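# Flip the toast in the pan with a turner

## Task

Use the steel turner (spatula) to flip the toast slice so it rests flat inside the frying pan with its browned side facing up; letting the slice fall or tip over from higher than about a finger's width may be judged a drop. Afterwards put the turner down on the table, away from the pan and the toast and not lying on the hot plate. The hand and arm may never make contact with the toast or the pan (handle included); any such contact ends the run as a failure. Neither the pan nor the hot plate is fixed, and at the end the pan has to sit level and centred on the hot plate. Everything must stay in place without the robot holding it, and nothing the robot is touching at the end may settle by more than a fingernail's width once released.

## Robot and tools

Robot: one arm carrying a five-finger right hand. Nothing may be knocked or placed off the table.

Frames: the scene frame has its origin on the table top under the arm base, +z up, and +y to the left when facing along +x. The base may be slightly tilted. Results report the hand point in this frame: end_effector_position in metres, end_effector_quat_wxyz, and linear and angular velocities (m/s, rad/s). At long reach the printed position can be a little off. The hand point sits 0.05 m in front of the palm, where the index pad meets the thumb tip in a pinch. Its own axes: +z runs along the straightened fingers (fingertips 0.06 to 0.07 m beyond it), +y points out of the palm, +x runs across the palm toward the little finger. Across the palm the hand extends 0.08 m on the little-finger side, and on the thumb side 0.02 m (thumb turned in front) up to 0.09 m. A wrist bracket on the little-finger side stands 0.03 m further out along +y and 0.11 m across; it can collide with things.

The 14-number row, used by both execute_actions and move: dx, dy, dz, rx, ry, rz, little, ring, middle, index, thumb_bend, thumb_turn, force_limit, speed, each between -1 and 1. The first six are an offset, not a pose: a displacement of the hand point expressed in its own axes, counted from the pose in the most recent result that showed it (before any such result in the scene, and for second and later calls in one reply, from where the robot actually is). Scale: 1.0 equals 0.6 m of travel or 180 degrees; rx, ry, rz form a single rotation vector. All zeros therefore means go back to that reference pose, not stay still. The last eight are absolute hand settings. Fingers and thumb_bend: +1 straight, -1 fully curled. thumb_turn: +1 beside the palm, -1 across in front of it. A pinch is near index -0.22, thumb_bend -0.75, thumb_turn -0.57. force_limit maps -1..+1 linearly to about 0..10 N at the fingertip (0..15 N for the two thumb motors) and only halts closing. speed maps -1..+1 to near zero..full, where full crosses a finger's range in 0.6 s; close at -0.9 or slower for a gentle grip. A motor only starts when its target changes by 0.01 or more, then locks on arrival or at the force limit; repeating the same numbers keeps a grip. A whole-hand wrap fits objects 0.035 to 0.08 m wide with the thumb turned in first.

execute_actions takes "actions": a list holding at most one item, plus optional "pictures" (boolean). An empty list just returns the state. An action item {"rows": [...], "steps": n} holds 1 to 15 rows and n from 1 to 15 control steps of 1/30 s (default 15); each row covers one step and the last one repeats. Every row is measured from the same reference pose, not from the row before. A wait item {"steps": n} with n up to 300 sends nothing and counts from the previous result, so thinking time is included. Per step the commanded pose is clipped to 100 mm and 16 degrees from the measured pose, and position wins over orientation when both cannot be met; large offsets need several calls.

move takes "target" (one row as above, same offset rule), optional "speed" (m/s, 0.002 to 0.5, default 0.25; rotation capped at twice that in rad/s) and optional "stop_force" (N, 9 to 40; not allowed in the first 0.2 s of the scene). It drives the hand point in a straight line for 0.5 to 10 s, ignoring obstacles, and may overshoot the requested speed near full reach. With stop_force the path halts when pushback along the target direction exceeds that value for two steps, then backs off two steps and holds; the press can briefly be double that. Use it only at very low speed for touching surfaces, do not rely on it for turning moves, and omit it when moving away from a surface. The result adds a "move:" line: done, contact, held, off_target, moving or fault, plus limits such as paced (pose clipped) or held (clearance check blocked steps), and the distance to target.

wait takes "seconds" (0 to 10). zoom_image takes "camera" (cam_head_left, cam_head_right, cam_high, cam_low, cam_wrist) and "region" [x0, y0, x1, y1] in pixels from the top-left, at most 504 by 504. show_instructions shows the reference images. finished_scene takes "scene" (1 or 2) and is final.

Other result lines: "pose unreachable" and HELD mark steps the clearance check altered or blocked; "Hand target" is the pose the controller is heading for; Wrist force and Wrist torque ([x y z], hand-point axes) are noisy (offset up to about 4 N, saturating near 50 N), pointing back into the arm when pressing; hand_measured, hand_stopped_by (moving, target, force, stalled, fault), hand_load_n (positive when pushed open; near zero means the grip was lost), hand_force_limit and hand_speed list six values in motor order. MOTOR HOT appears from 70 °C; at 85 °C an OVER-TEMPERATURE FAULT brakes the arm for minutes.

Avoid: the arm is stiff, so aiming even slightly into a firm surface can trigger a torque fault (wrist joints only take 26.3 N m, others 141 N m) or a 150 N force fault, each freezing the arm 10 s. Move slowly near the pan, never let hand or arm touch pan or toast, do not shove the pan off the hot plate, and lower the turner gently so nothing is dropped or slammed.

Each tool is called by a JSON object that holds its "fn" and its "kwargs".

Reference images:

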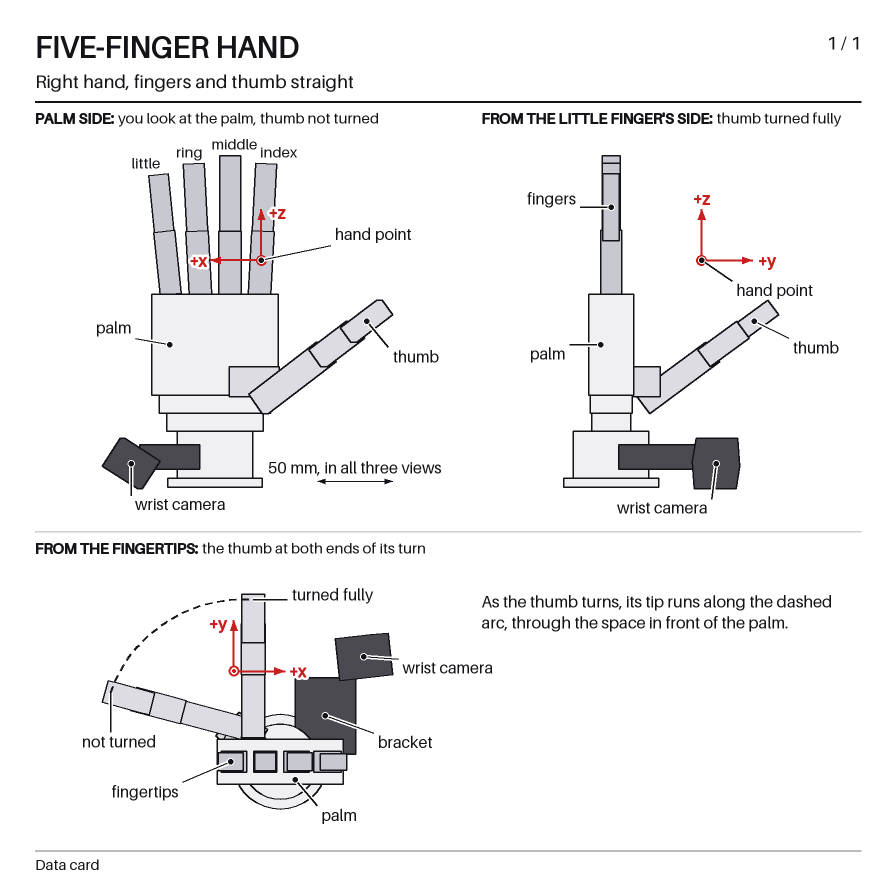

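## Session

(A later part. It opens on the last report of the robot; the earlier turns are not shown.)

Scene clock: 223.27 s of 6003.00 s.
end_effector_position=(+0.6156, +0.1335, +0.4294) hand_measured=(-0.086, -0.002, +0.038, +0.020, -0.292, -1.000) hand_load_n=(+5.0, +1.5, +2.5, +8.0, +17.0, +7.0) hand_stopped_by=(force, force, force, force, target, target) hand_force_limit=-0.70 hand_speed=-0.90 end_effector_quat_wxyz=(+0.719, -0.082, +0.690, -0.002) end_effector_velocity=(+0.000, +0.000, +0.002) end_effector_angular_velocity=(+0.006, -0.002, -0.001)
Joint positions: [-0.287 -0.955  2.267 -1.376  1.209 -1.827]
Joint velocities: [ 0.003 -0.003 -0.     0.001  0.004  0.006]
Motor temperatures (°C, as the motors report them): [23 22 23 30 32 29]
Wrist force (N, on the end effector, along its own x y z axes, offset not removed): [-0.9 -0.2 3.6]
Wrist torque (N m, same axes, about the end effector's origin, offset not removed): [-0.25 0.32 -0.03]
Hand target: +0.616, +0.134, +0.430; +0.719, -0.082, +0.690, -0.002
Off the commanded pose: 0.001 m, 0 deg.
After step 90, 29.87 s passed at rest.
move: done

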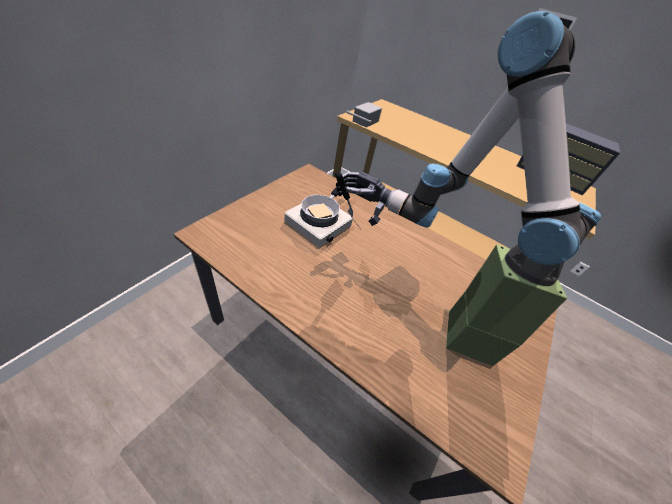

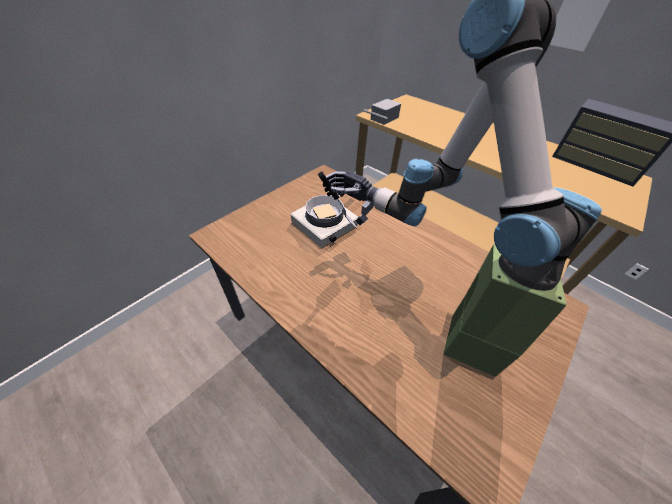

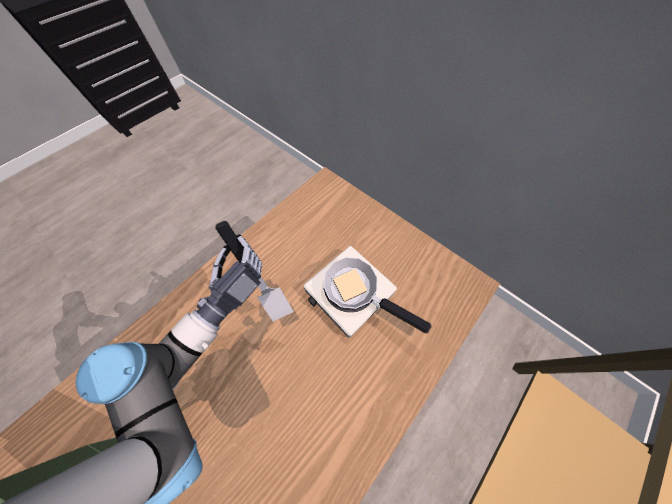

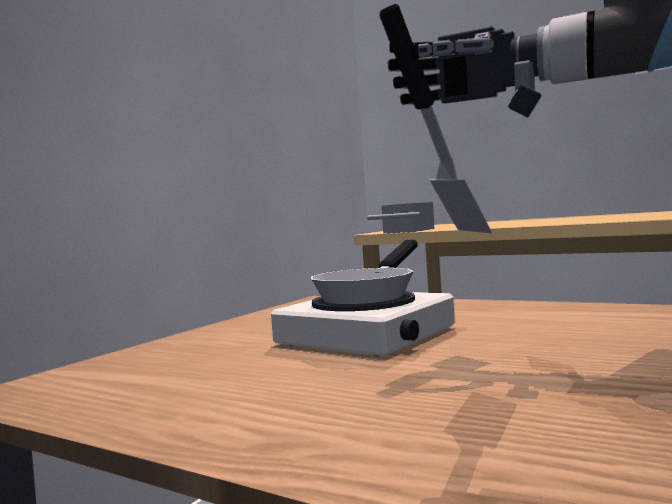

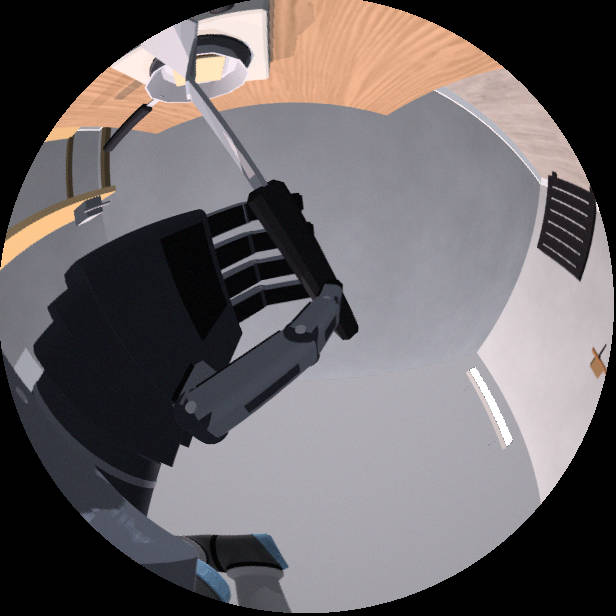

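{"fn": "move", "kwargs": {"target": [0.068,-0.036,0.379,0,0,0,-0.3,-0.35,-0.35,-0.3,-0.3,-1,-0.7,-0.9], "speed": 0.15}}

{"fn": "zoom_image", "kwargs": {"camera": "cam_high", "region": [280, 220, 420, 340]}}

{"fn": "zoom_image", "kwargs": {"camera": "cam_head_left", "region": [270, 150, 370, 250]}}

Scene clock: 233.40 s of 6003.00 s.
end_effector_position=(+0.8454, +0.1332, +0.3992) hand_measured=(-0.086, -0.002, +0.038, +0.020, -0.292, -1.000) hand_load_n=(+5.0, +1.5, +2.5, +8.0, +17.0, +7.0) hand_stopped_by=(force, force, force, force, target, target) hand_force_limit=-0.70 hand_speed=-0.90 end_effector_quat_wxyz=(+0.719, -0.082, +0.690, -0.002) end_effector_velocity=(+0.003, +0.001, -0.001) end_effector_angular_velocity=(-0.001, +0.001, +0.000)
Joint positions: [-0.2   -0.643  1.538 -0.958  1.296 -1.833]
Joint velocities: [ 0.002  0.005 -0.01   0.006  0.002 -0.001]
Motor temperatures (°C, as the motors report them): [23 22 23 30 32 29]
Wrist force (N, on the end effector, along its own x y z axes, offset not removed): [3.9 2.0 2.8]
Wrist torque (N m, same axes, about the end effector's origin, offset not removed): [0.12 -0.38 0.09]
Hand target: +0.846, +0.133, +0.399; +0.719, -0.082, +0.690, -0.002
Off the commanded pose: 0.000 m, 0 deg.
After step 90, 4.97 s passed at rest.
move: done

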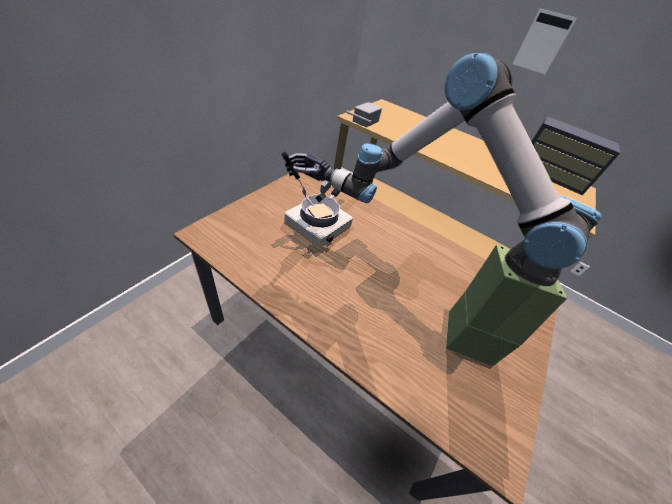

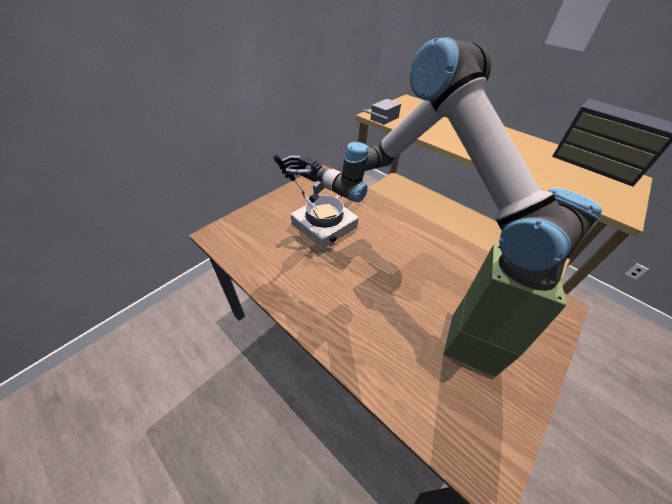

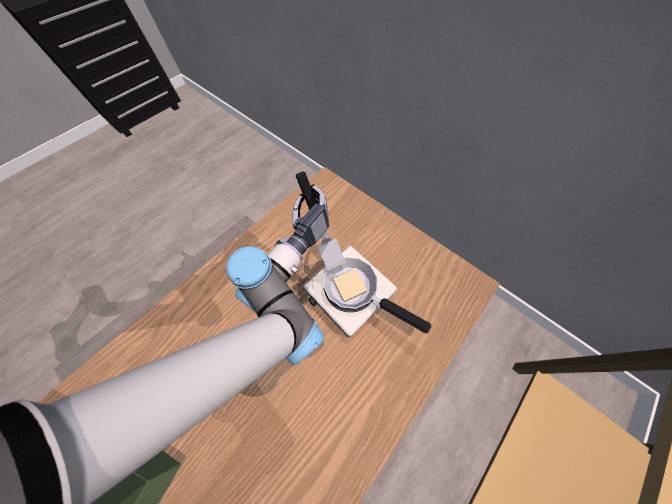

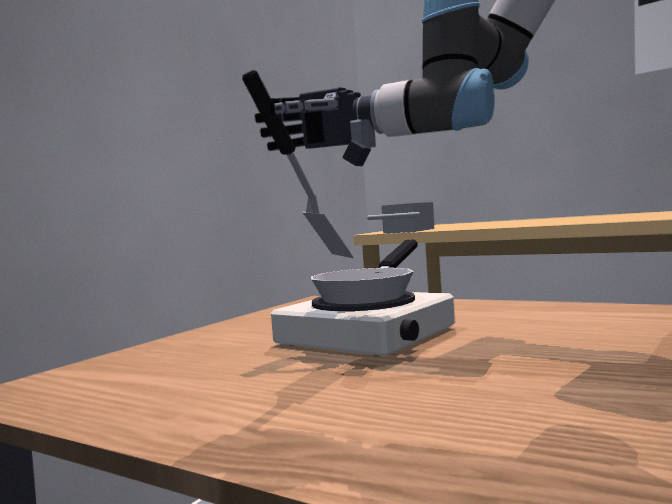

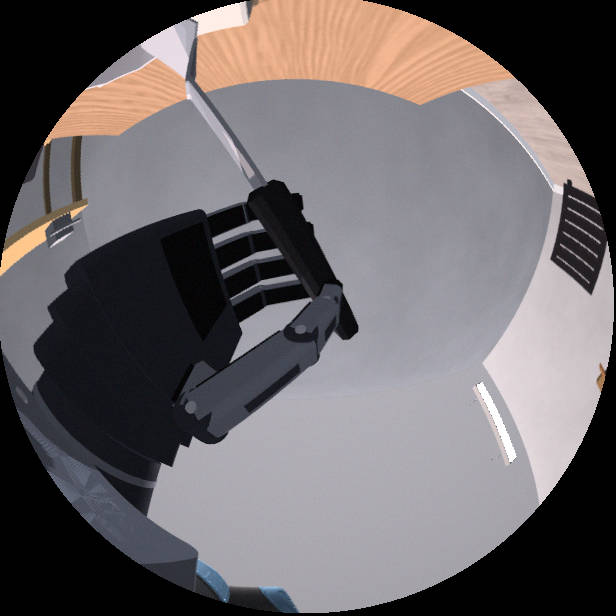

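Region (280, 220, 420, 340) of cam_high's 672x504 image, scaled by 3.600, with more detail than that image has; it fills the top 432 rows of this view, and the rest is white.

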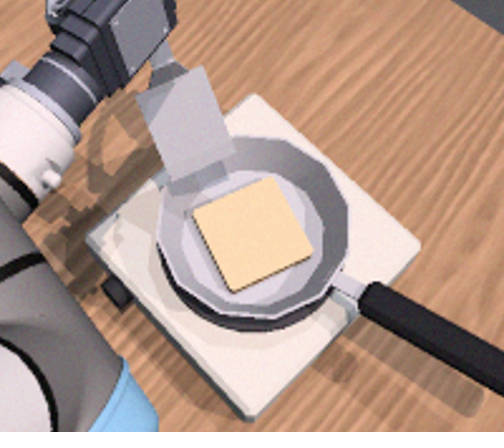

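Region (270, 150, 370, 250) of cam_head_left's 672x504 image, scaled by 5.040, with more detail than that image has.

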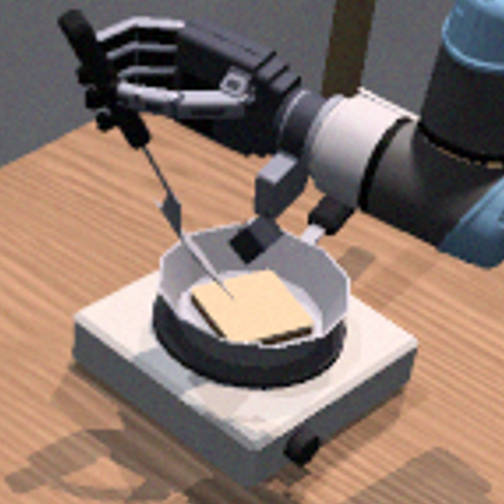

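{"fn": "move", "kwargs": {"target": [0.046,-0.027,0.027,0,0,0,-0.3,-0.35,-0.35,-0.3,-0.3,-1,-0.7,-0.9], "speed": 0.05}}

{"fn": "zoom_image", "kwargs": {"camera": "cam_high", "region": [280, 220, 420, 340]}}

{"fn": "zoom_image", "kwargs": {"camera": "cam_head_left", "region": [285, 175, 355, 240]}}

{"fn": "zoom_image", "kwargs": {"camera": "cam_low", "region": [280, 200, 430, 320]}}

Scene clock: 248.93 s of 6003.00 s.
end_effector_position=(+0.8643, +0.1159, +0.3746) hand_measured=(-0.086, -0.002, +0.038, +0.020, -0.292, -1.000) hand_load_n=(+5.0, +1.5, +2.5, +8.0, +17.0, +7.0) hand_stopped_by=(force, force, force, force, target, target) hand_force_limit=-0.70 hand_speed=-0.90 end_effector_quat_wxyz=(+0.719, -0.082, +0.690, -0.002) end_effector_velocity=(+0.002, -0.001, -0.002) end_effector_angular_velocity=(+0.000, +0.000, +0.000)
Joint positions: [-0.229 -0.576  1.462 -0.949  1.267 -1.831]
Joint velocities: [-0.001  0.005 -0.007  0.001 -0.001  0.   ]
Motor temperatures (°C, as the motors report them): [23 22 23 30 32 29]
Wrist force (N, on the end effector, along its own x y z axes, offset not removed): [1.2 1.2 3.2]
Wrist torque (N m, same axes, about the end effector's origin, offset not removed): [-0.03 0.10 0.08]
Hand target: +0.865, +0.116, +0.374; +0.719, -0.082, +0.690, -0.002
Off the commanded pose: 0.000 m, 0 deg.
After step 90, 11.40 s passed at rest.
move: done

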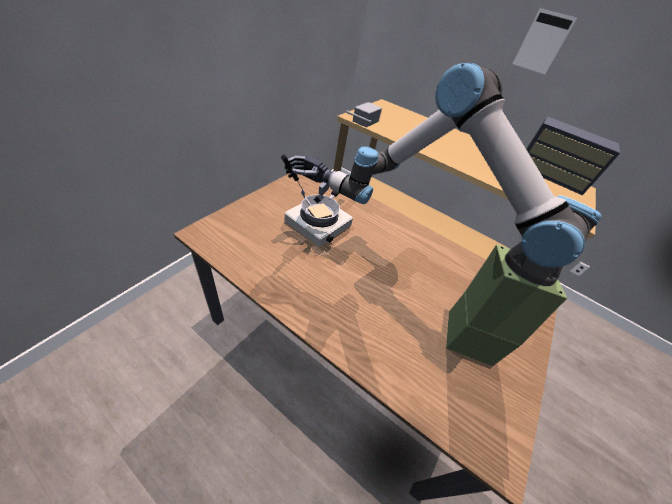

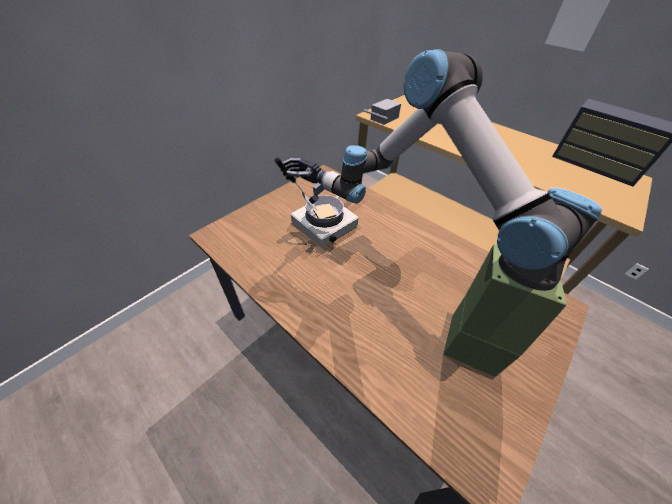

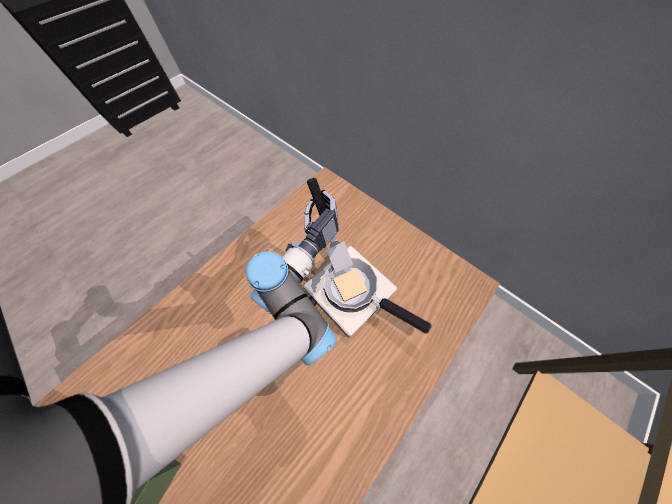

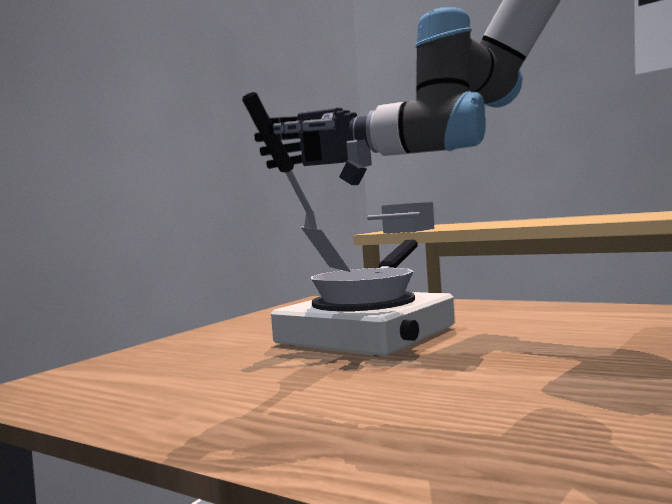

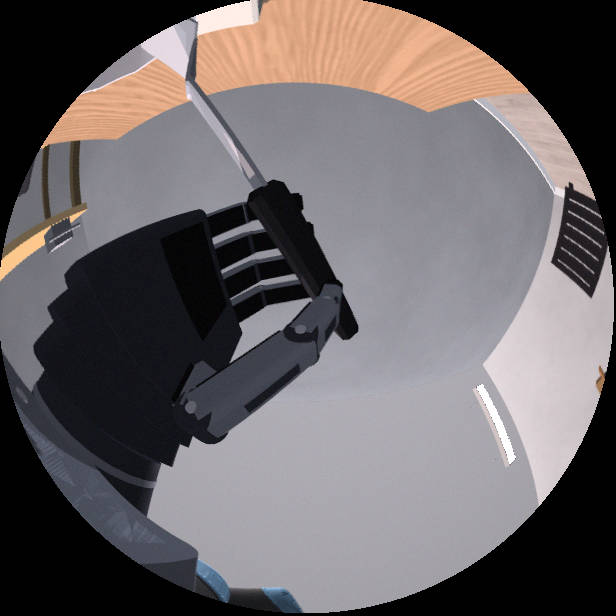

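Region (280, 220, 420, 340) of cam_high's 672x504 image, scaled by 3.600, with more detail than that image has; it fills the top 432 rows of this view, and the rest is white.

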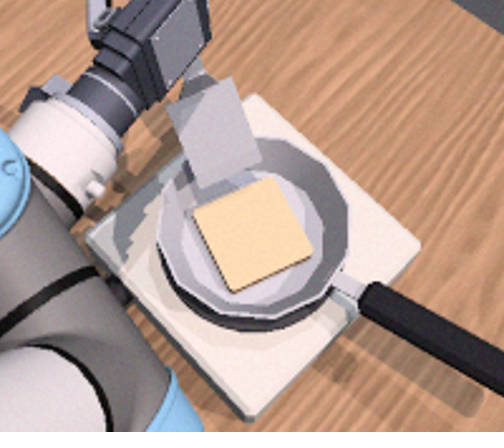

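Region (285, 175, 355, 240) of cam_head_left's 672x504 image, scaled by 7.200, with more detail than that image has; it fills the top 468 rows of this view, and the rest is white.

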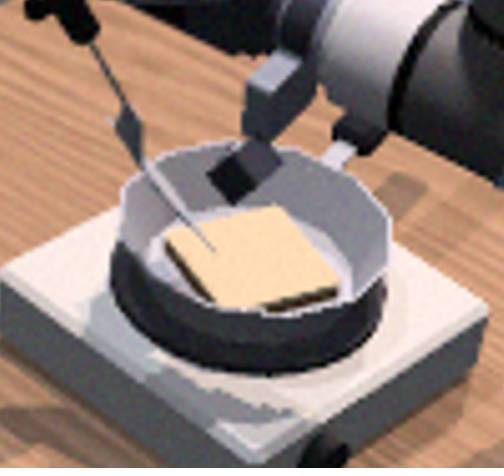

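Region (280, 200, 430, 320) of cam_low's 672x504 image, scaled by 3.360, with more detail than that image has; it fills the top 403 rows of this view, and the rest is white.

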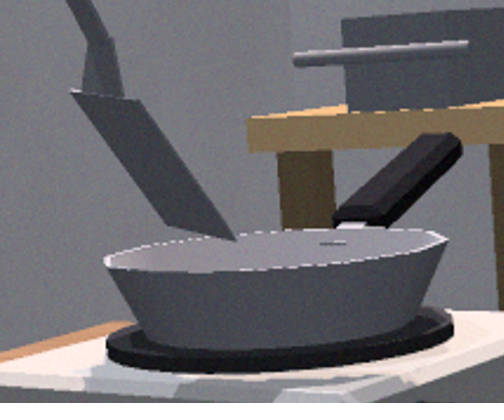

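{"fn": "move", "kwargs": {"target": [0.045,-0.013,0.030,-0.002,0.021,0.013,-0.3,-0.35,-0.35,-0.3,-0.3,-1,-0.7,-0.9], "speed": 0.04}}

{"fn": "zoom_image", "kwargs": {"camera": "cam_high", "region": [310, 230, 400, 320]}}

{"fn": "zoom_image", "kwargs": {"camera": "cam_head_left", "region": [285, 175, 355, 240]}}

{"fn": "zoom_image", "kwargs": {"camera": "cam_low", "region": [280, 200, 430, 320]}}

Scene clock: 275.87 s of 6003.00 s.
end_effector_position=(+0.8841, +0.1071, +0.3496) hand_measured=(-0.086, -0.002, +0.038, +0.020, -0.292, -1.000) hand_load_n=(+5.0, +1.5, +2.5, +8.0, +17.0, +7.0) hand_stopped_by=(force, force, force, force, target, target) hand_force_limit=-0.70 hand_speed=-0.90 end_effector_quat_wxyz=(+0.695, -0.070, +0.715, +0.012) end_effector_velocity=(+0.002, +0.000, -0.002) end_effector_angular_velocity=(+0.002, +0.005, +0.002)
Joint positions: [-0.238 -0.521  1.362 -0.837  1.268 -1.81 ]
Joint velocities: [ 0.     0.005 -0.009  0.01  -0.001  0.001]
Motor temperatures (°C, as the motors report them): [23 22 23 30 32 29]
Wrist force (N, on the end effector, along its own x y z axes, offset not removed): [3.5 -3.0 -0.1]
Wrist torque (N m, same axes, about the end effector's origin, offset not removed): [-0.66 -0.10 0.06]
Hand target: +0.884, +0.107, +0.349; +0.695, -0.070, +0.715, +0.012
Off the commanded pose: 0.000 m, 0 deg.
After step 90, 22.60 s passed at rest.
move: done

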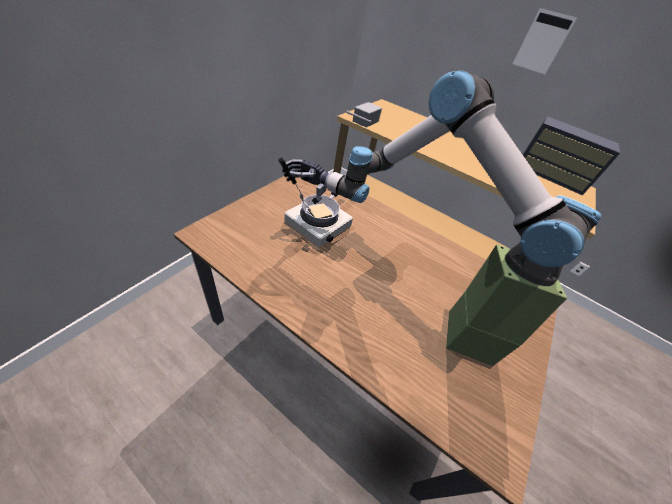

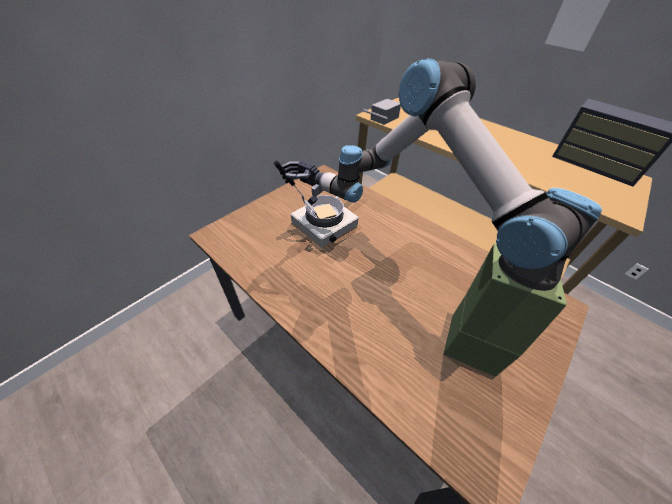

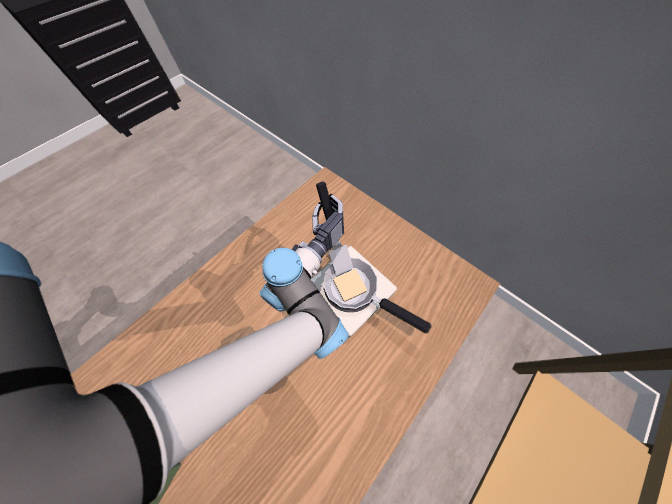

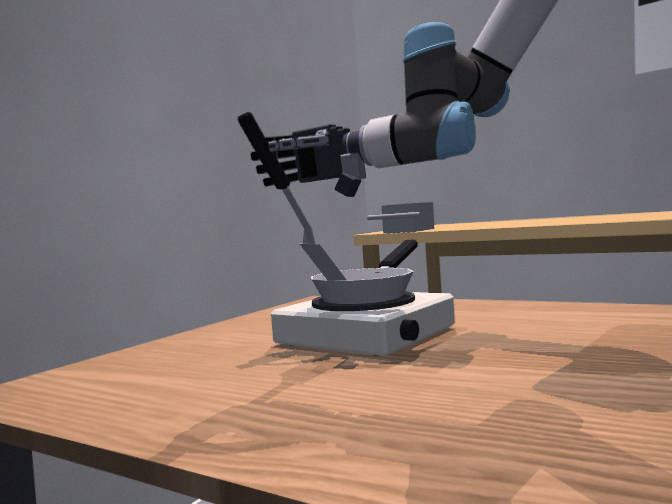

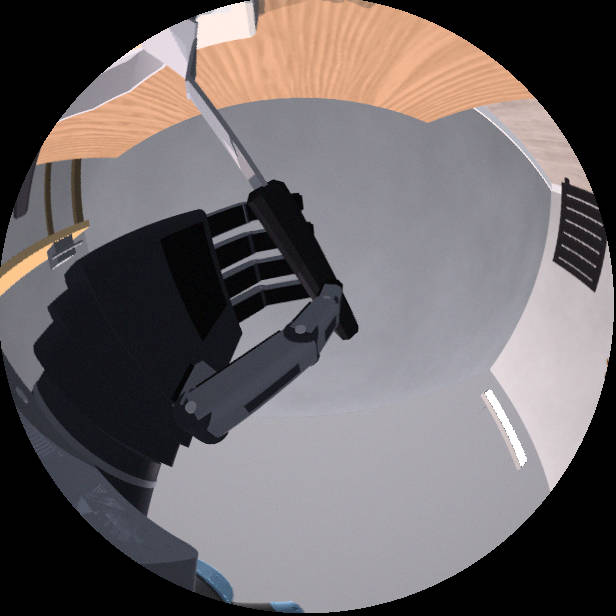

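Region (310, 230, 400, 320) of cam_high's 672x504 image, scaled by 5.600, with more detail than that image has.

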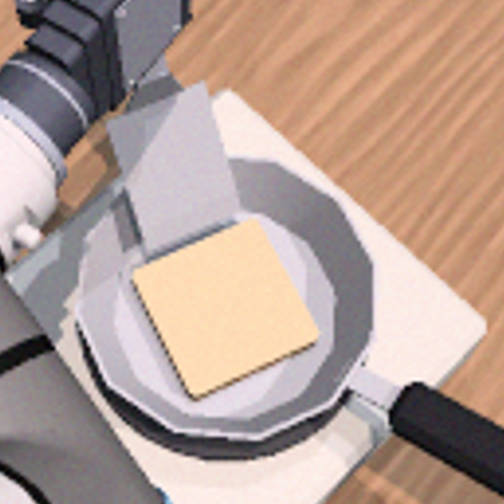

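Region (285, 175, 355, 240) of cam_head_left's 672x504 image, scaled by 7.200, with more detail than that image has; it fills the top 468 rows of this view, and the rest is white.

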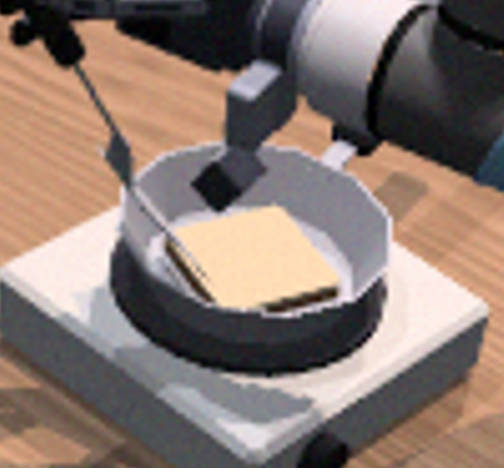

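Region (280, 200, 430, 320) of cam_low's 672x504 image, scaled by 3.360, with more detail than that image has; it fills the top 403 rows of this view, and the rest is white.

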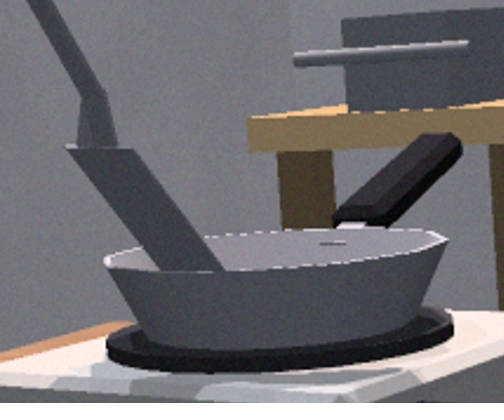

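{"fn": "move", "kwargs": {"target": [0.023,0.0047,0.0025,0,0,0,-0.3,-0.35,-0.35,-0.3,-0.3,-1,-0.7,-0.9], "speed": 0.015}}

{"fn": "zoom_image", "kwargs": {"camera": "cam_high", "region": [310, 230, 400, 320]}}

{"fn": "zoom_image", "kwargs": {"camera": "cam_head_left", "region": [285, 175, 355, 240]}}

{"fn": "zoom_image", "kwargs": {"camera": "cam_low", "region": [280, 200, 430, 320]}}

Scene clock: 285.67 s of 6003.00 s.
end_effector_position=(+0.8850, +0.1089, +0.3358) hand_measured=(-0.086, -0.002, +0.038, +0.020, -0.292, -1.000) hand_load_n=(+5.0, +1.5, +2.5, +8.0, +17.0, +7.0) hand_stopped_by=(force, force, force, force, target, target) hand_force_limit=-0.70 hand_speed=-0.90 end_effector_quat_wxyz=(+0.695, -0.070, +0.715, +0.012) end_effector_velocity=(+0.000, +0.000, -0.003) end_effector_angular_velocity=(+0.001, -0.000, +0.001)
Joint positions: [-0.238 -0.493  1.349 -0.851  1.268 -1.81 ]
Joint velocities: [-0.     0.006 -0.003 -0.003 -0.001  0.001]
Motor temperatures (°C, as the motors report them): [23 22 23 30 32 29]
Wrist force (N, on the end effector, along its own x y z axes, offset not removed): [0.6 -1.1 3.4]
Wrist torque (N m, same axes, about the end effector's origin, offset not removed): [-0.29 0.15 0.10]
Hand target: +0.885, +0.109, +0.336; +0.695, -0.070, +0.715, +0.012
Off the commanded pose: 0.000 m, 0 deg.
After step 90, 5.60 s passed at rest.
move: done

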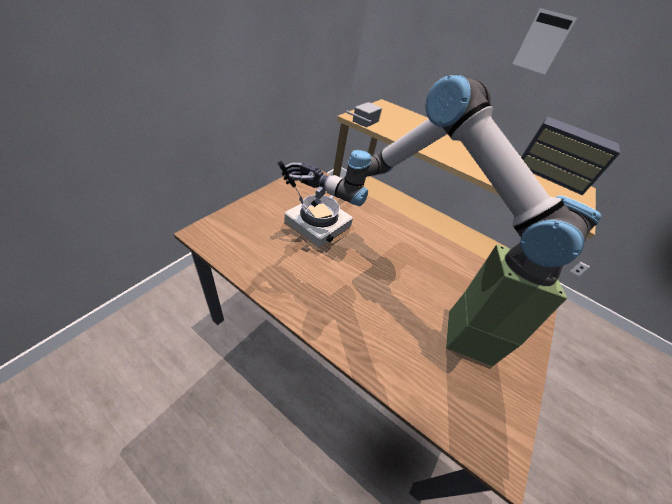

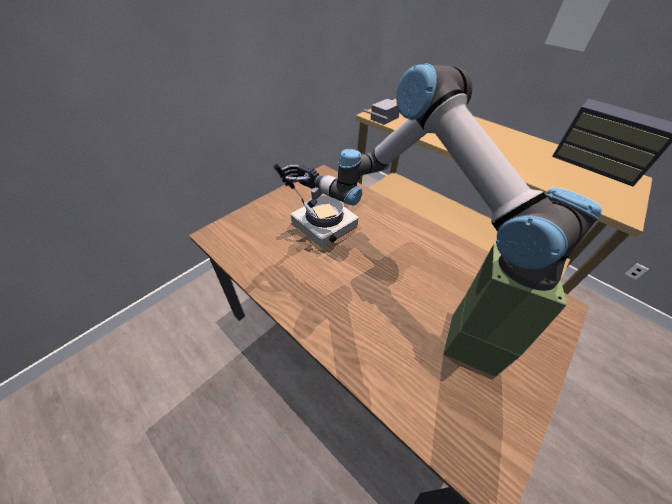

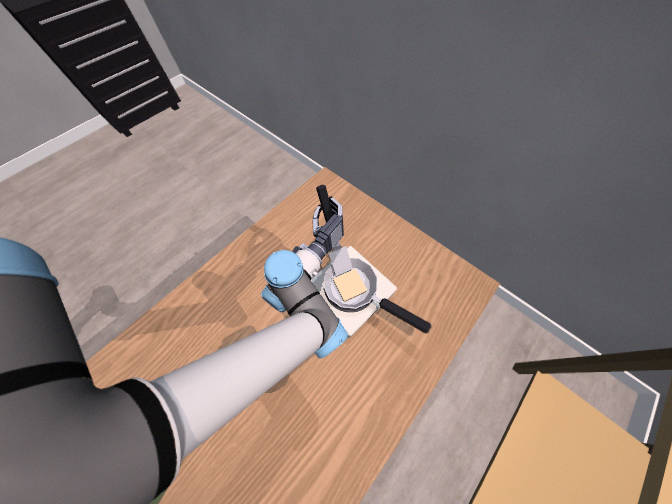

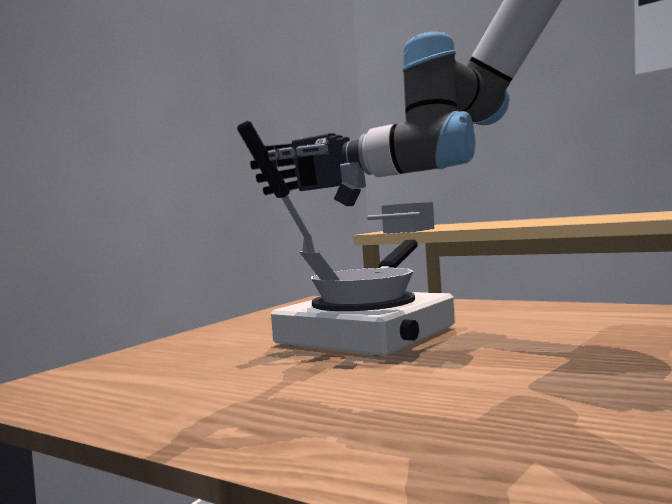

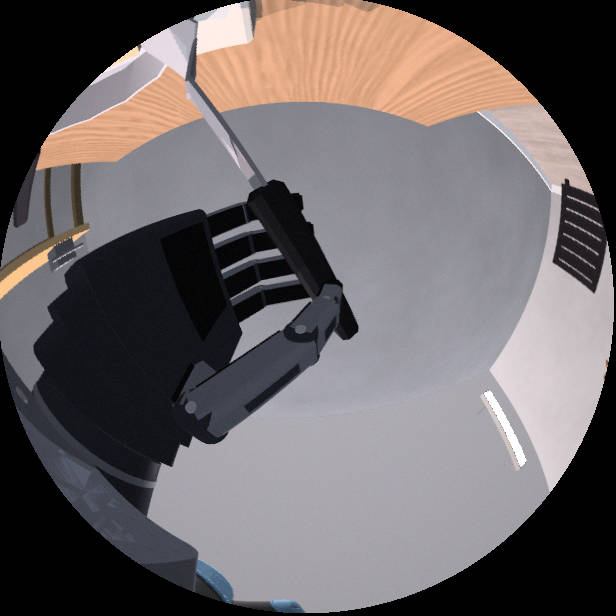

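Region (310, 230, 400, 320) of cam_high's 672x504 image, scaled by 5.600, with more detail than that image has.

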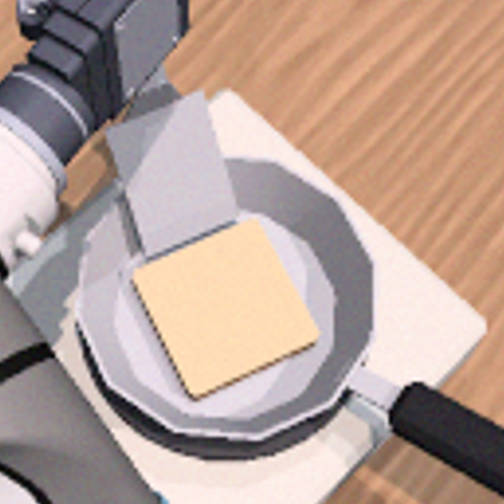

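Region (285, 175, 355, 240) of cam_head_left's 672x504 image, scaled by 7.200, with more detail than that image has; it fills the top 468 rows of this view, and the rest is white.

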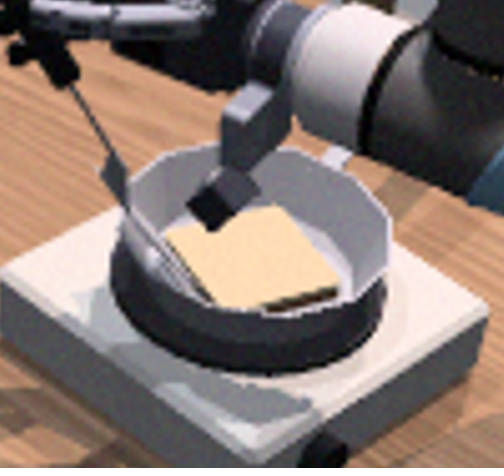

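Region (280, 200, 430, 320) of cam_low's 672x504 image, scaled by 3.360, with more detail than that image has; it fills the top 403 rows of this view, and the rest is white.

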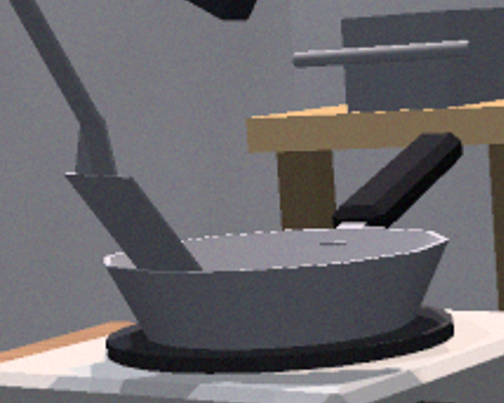

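{"fn": "execute_actions", "kwargs": {"actions": [{"rows":[[0.002,-0.001,-0.0006,0,0,0,-0.3,-0.35,-0.35,-0.3,-0.3,-1,-0.7,-0.9],[0.0052,-0.0024,-0.0016,0,0,0,-0.3,-0.35,-0.35,-0.3,-0.3,-1,-0.7,-0.9]]}], "pictures": false}}

{"fn": "execute_actions", "kwargs": {"actions": [{"rows":[[0.002,-0.001,-0.0006,0,0,0,-0.3,-0.35,-0.35,-0.3,-0.3,-1,-0.7,-0.9],[0.0040,-0.0018,-0.0012,0,0,0,-0.3,-0.35,-0.35,-0.3,-0.3,-1,-0.7,-0.9]]}], "pictures": false}}

Scene clock: 295.27 s of 6003.00 s.
end_effector_position=(+0.8841, +0.1071, +0.3330) hand_measured=(-0.086, -0.002, +0.038, +0.020, -0.292, -1.000) hand_load_n=(+5.0, +1.5, +2.5, +8.0, +17.0, +7.0) hand_stopped_by=(force, force, force, force, target, target) hand_force_limit=-0.70 hand_speed=-0.90 end_effector_quat_wxyz=(+0.695, -0.070, +0.715, +0.012) end_effector_velocity=(-0.000, -0.001, -0.001) end_effector_angular_velocity=(+0.000, +0.001, -0.001)
Joint positions: [-0.242 -0.49   1.35  -0.856  1.264 -1.81 ]
Joint velocities: [-0.001  0.001  0.001 -0.001  0.     0.   ]
Motor temperatures (°C, as the motors report them): [23 22 23 30 32 29]
Wrist force (N, on the end effector, along its own x y z axes, offset not removed): [0.8 0.1 -1.0]
Wrist torque (N m, same axes, about the end effector's origin, offset not removed): [0.07 0.21 -0.06]
Hand target: +0.884, +0.107, +0.333; +0.695, -0.070, +0.715, +0.012
Off the commanded pose: 0.000 m, 0 deg.
Steps of this call (steps 1 to 90: nothing new was sent; then 6.10 s passed at rest; steps 91 to 105: all 15 steps of this action). Readings (end_effector_position | what the end effector reports):
91: (+0.8850, +0.1089, +0.3355) | hand_measured=(-0.086, -0.002, +0.038, +0.020, -0.292, -1.000) hand_load_n=(+5.0, +1.5, +2.5, +8.0, +17.0, +7.0) hand_stopped_by=(force, force, force, force, target, target) hand_force_limit=-0.70 hand_speed=-0.90
92: (+0.8850, +0.1088, +0.3355) | hand_measured=(-0.086, -0.002, +0.038, +0.020, -0.292, -1.000) hand_load_n=(+5.0, +1.5, +2.5, +8.0, +17.0, +7.0) hand_stopped_by=(force, force, force, force, target, target) hand_force_limit=-0.70 hand_speed=-0.90
94: (+0.8847, +0.1081, +0.3347) | hand_measured=(-0.086, -0.002, +0.038, +0.020, -0.292, -1.000) hand_load_n=(+5.0, +1.5, +2.5, +8.0, +17.0, +7.0) hand_stopped_by=(force, force, force, force, target, target) hand_force_limit=-0.70 hand_speed=-0.90
98: (+0.8843, +0.1074, +0.3335) | hand_measured=(-0.086, -0.002, +0.038, +0.020, -0.292, -1.000) hand_load_n=(+5.0, +1.5, +2.5, +8.0, +17.0, +7.0) hand_stopped_by=(force, force, force, force, target, target) hand_force_limit=-0.70 hand_speed=-0.90
105: the state above

Scene clock: 295.77 s of 6003.00 s.
end_effector_position=(+0.8835, +0.1058, +0.3307) hand_measured=(-0.086, -0.002, +0.038, +0.020, -0.292, -1.000) hand_load_n=(+5.0, +1.5, +2.5, +8.0, +17.0, +7.0) hand_stopped_by=(force, force, force, force, target, target) hand_force_limit=-0.70 hand_speed=-0.90 end_effector_quat_wxyz=(+0.695, -0.070, +0.715, +0.012) end_effector_velocity=(+0.000, -0.000, -0.000) end_effector_angular_velocity=(-0.000, -0.000, -0.001)
Joint positions: [-0.244 -0.487  1.351 -0.86   1.262 -1.81 ]
Joint velocities: [-0.     0.     0.    -0.001  0.001  0.   ]
Motor temperatures (°C, as the motors report them): [23 22 23 30 32 29]
Wrist force (N, on the end effector, along its own x y z axes, offset not removed): [1.3 2.2 2.6]
Wrist torque (N m, same axes, about the end effector's origin, offset not removed): [0.09 -0.10 0.17]
Hand target: +0.883, +0.106, +0.331; +0.695, -0.070, +0.715, +0.012
Off the commanded pose: 0.000 m, 0 deg.
Steps of this call (steps 1 to 15: all 15 steps of this action). Readings (end_effector_position | what the end effector reports):
1: (+0.8841, +0.1071, +0.3329) | hand_measured=(-0.086, -0.002, +0.038, +0.020, -0.292, -1.000) hand_load_n=(+5.0, +1.5, +2.5, +8.0, +17.0, +7.0) hand_stopped_by=(force, force, force, force, target, target) hand_force_limit=-0.70 hand_speed=-0.90
2: (+0.8841, +0.1070, +0.3328) | hand_measured=(-0.086, -0.002, +0.038, +0.020, -0.292, -1.000) hand_load_n=(+5.0, +1.5, +2.5, +8.0, +17.0, +7.0) hand_stopped_by=(force, force, force, force, target, target) hand_force_limit=-0.70 hand_speed=-0.90
4: (+0.8839, +0.1065, +0.3320) | hand_measured=(-0.086, -0.002, +0.038, +0.020, -0.292, -1.000) hand_load_n=(+5.0, +1.5, +2.5, +8.0, +17.0, +7.0) hand_stopped_by=(force, force, force, force, target, target) hand_force_limit=-0.70 hand_speed=-0.90
8: (+0.8836, +0.1060, +0.3311) | hand_measured=(-0.086, -0.002, +0.038, +0.020, -0.292, -1.000) hand_load_n=(+5.0, +1.5, +2.5, +8.0, +17.0, +7.0) hand_stopped_by=(force, force, force, force, target, target) hand_force_limit=-0.70 hand_speed=-0.90
15: the state above


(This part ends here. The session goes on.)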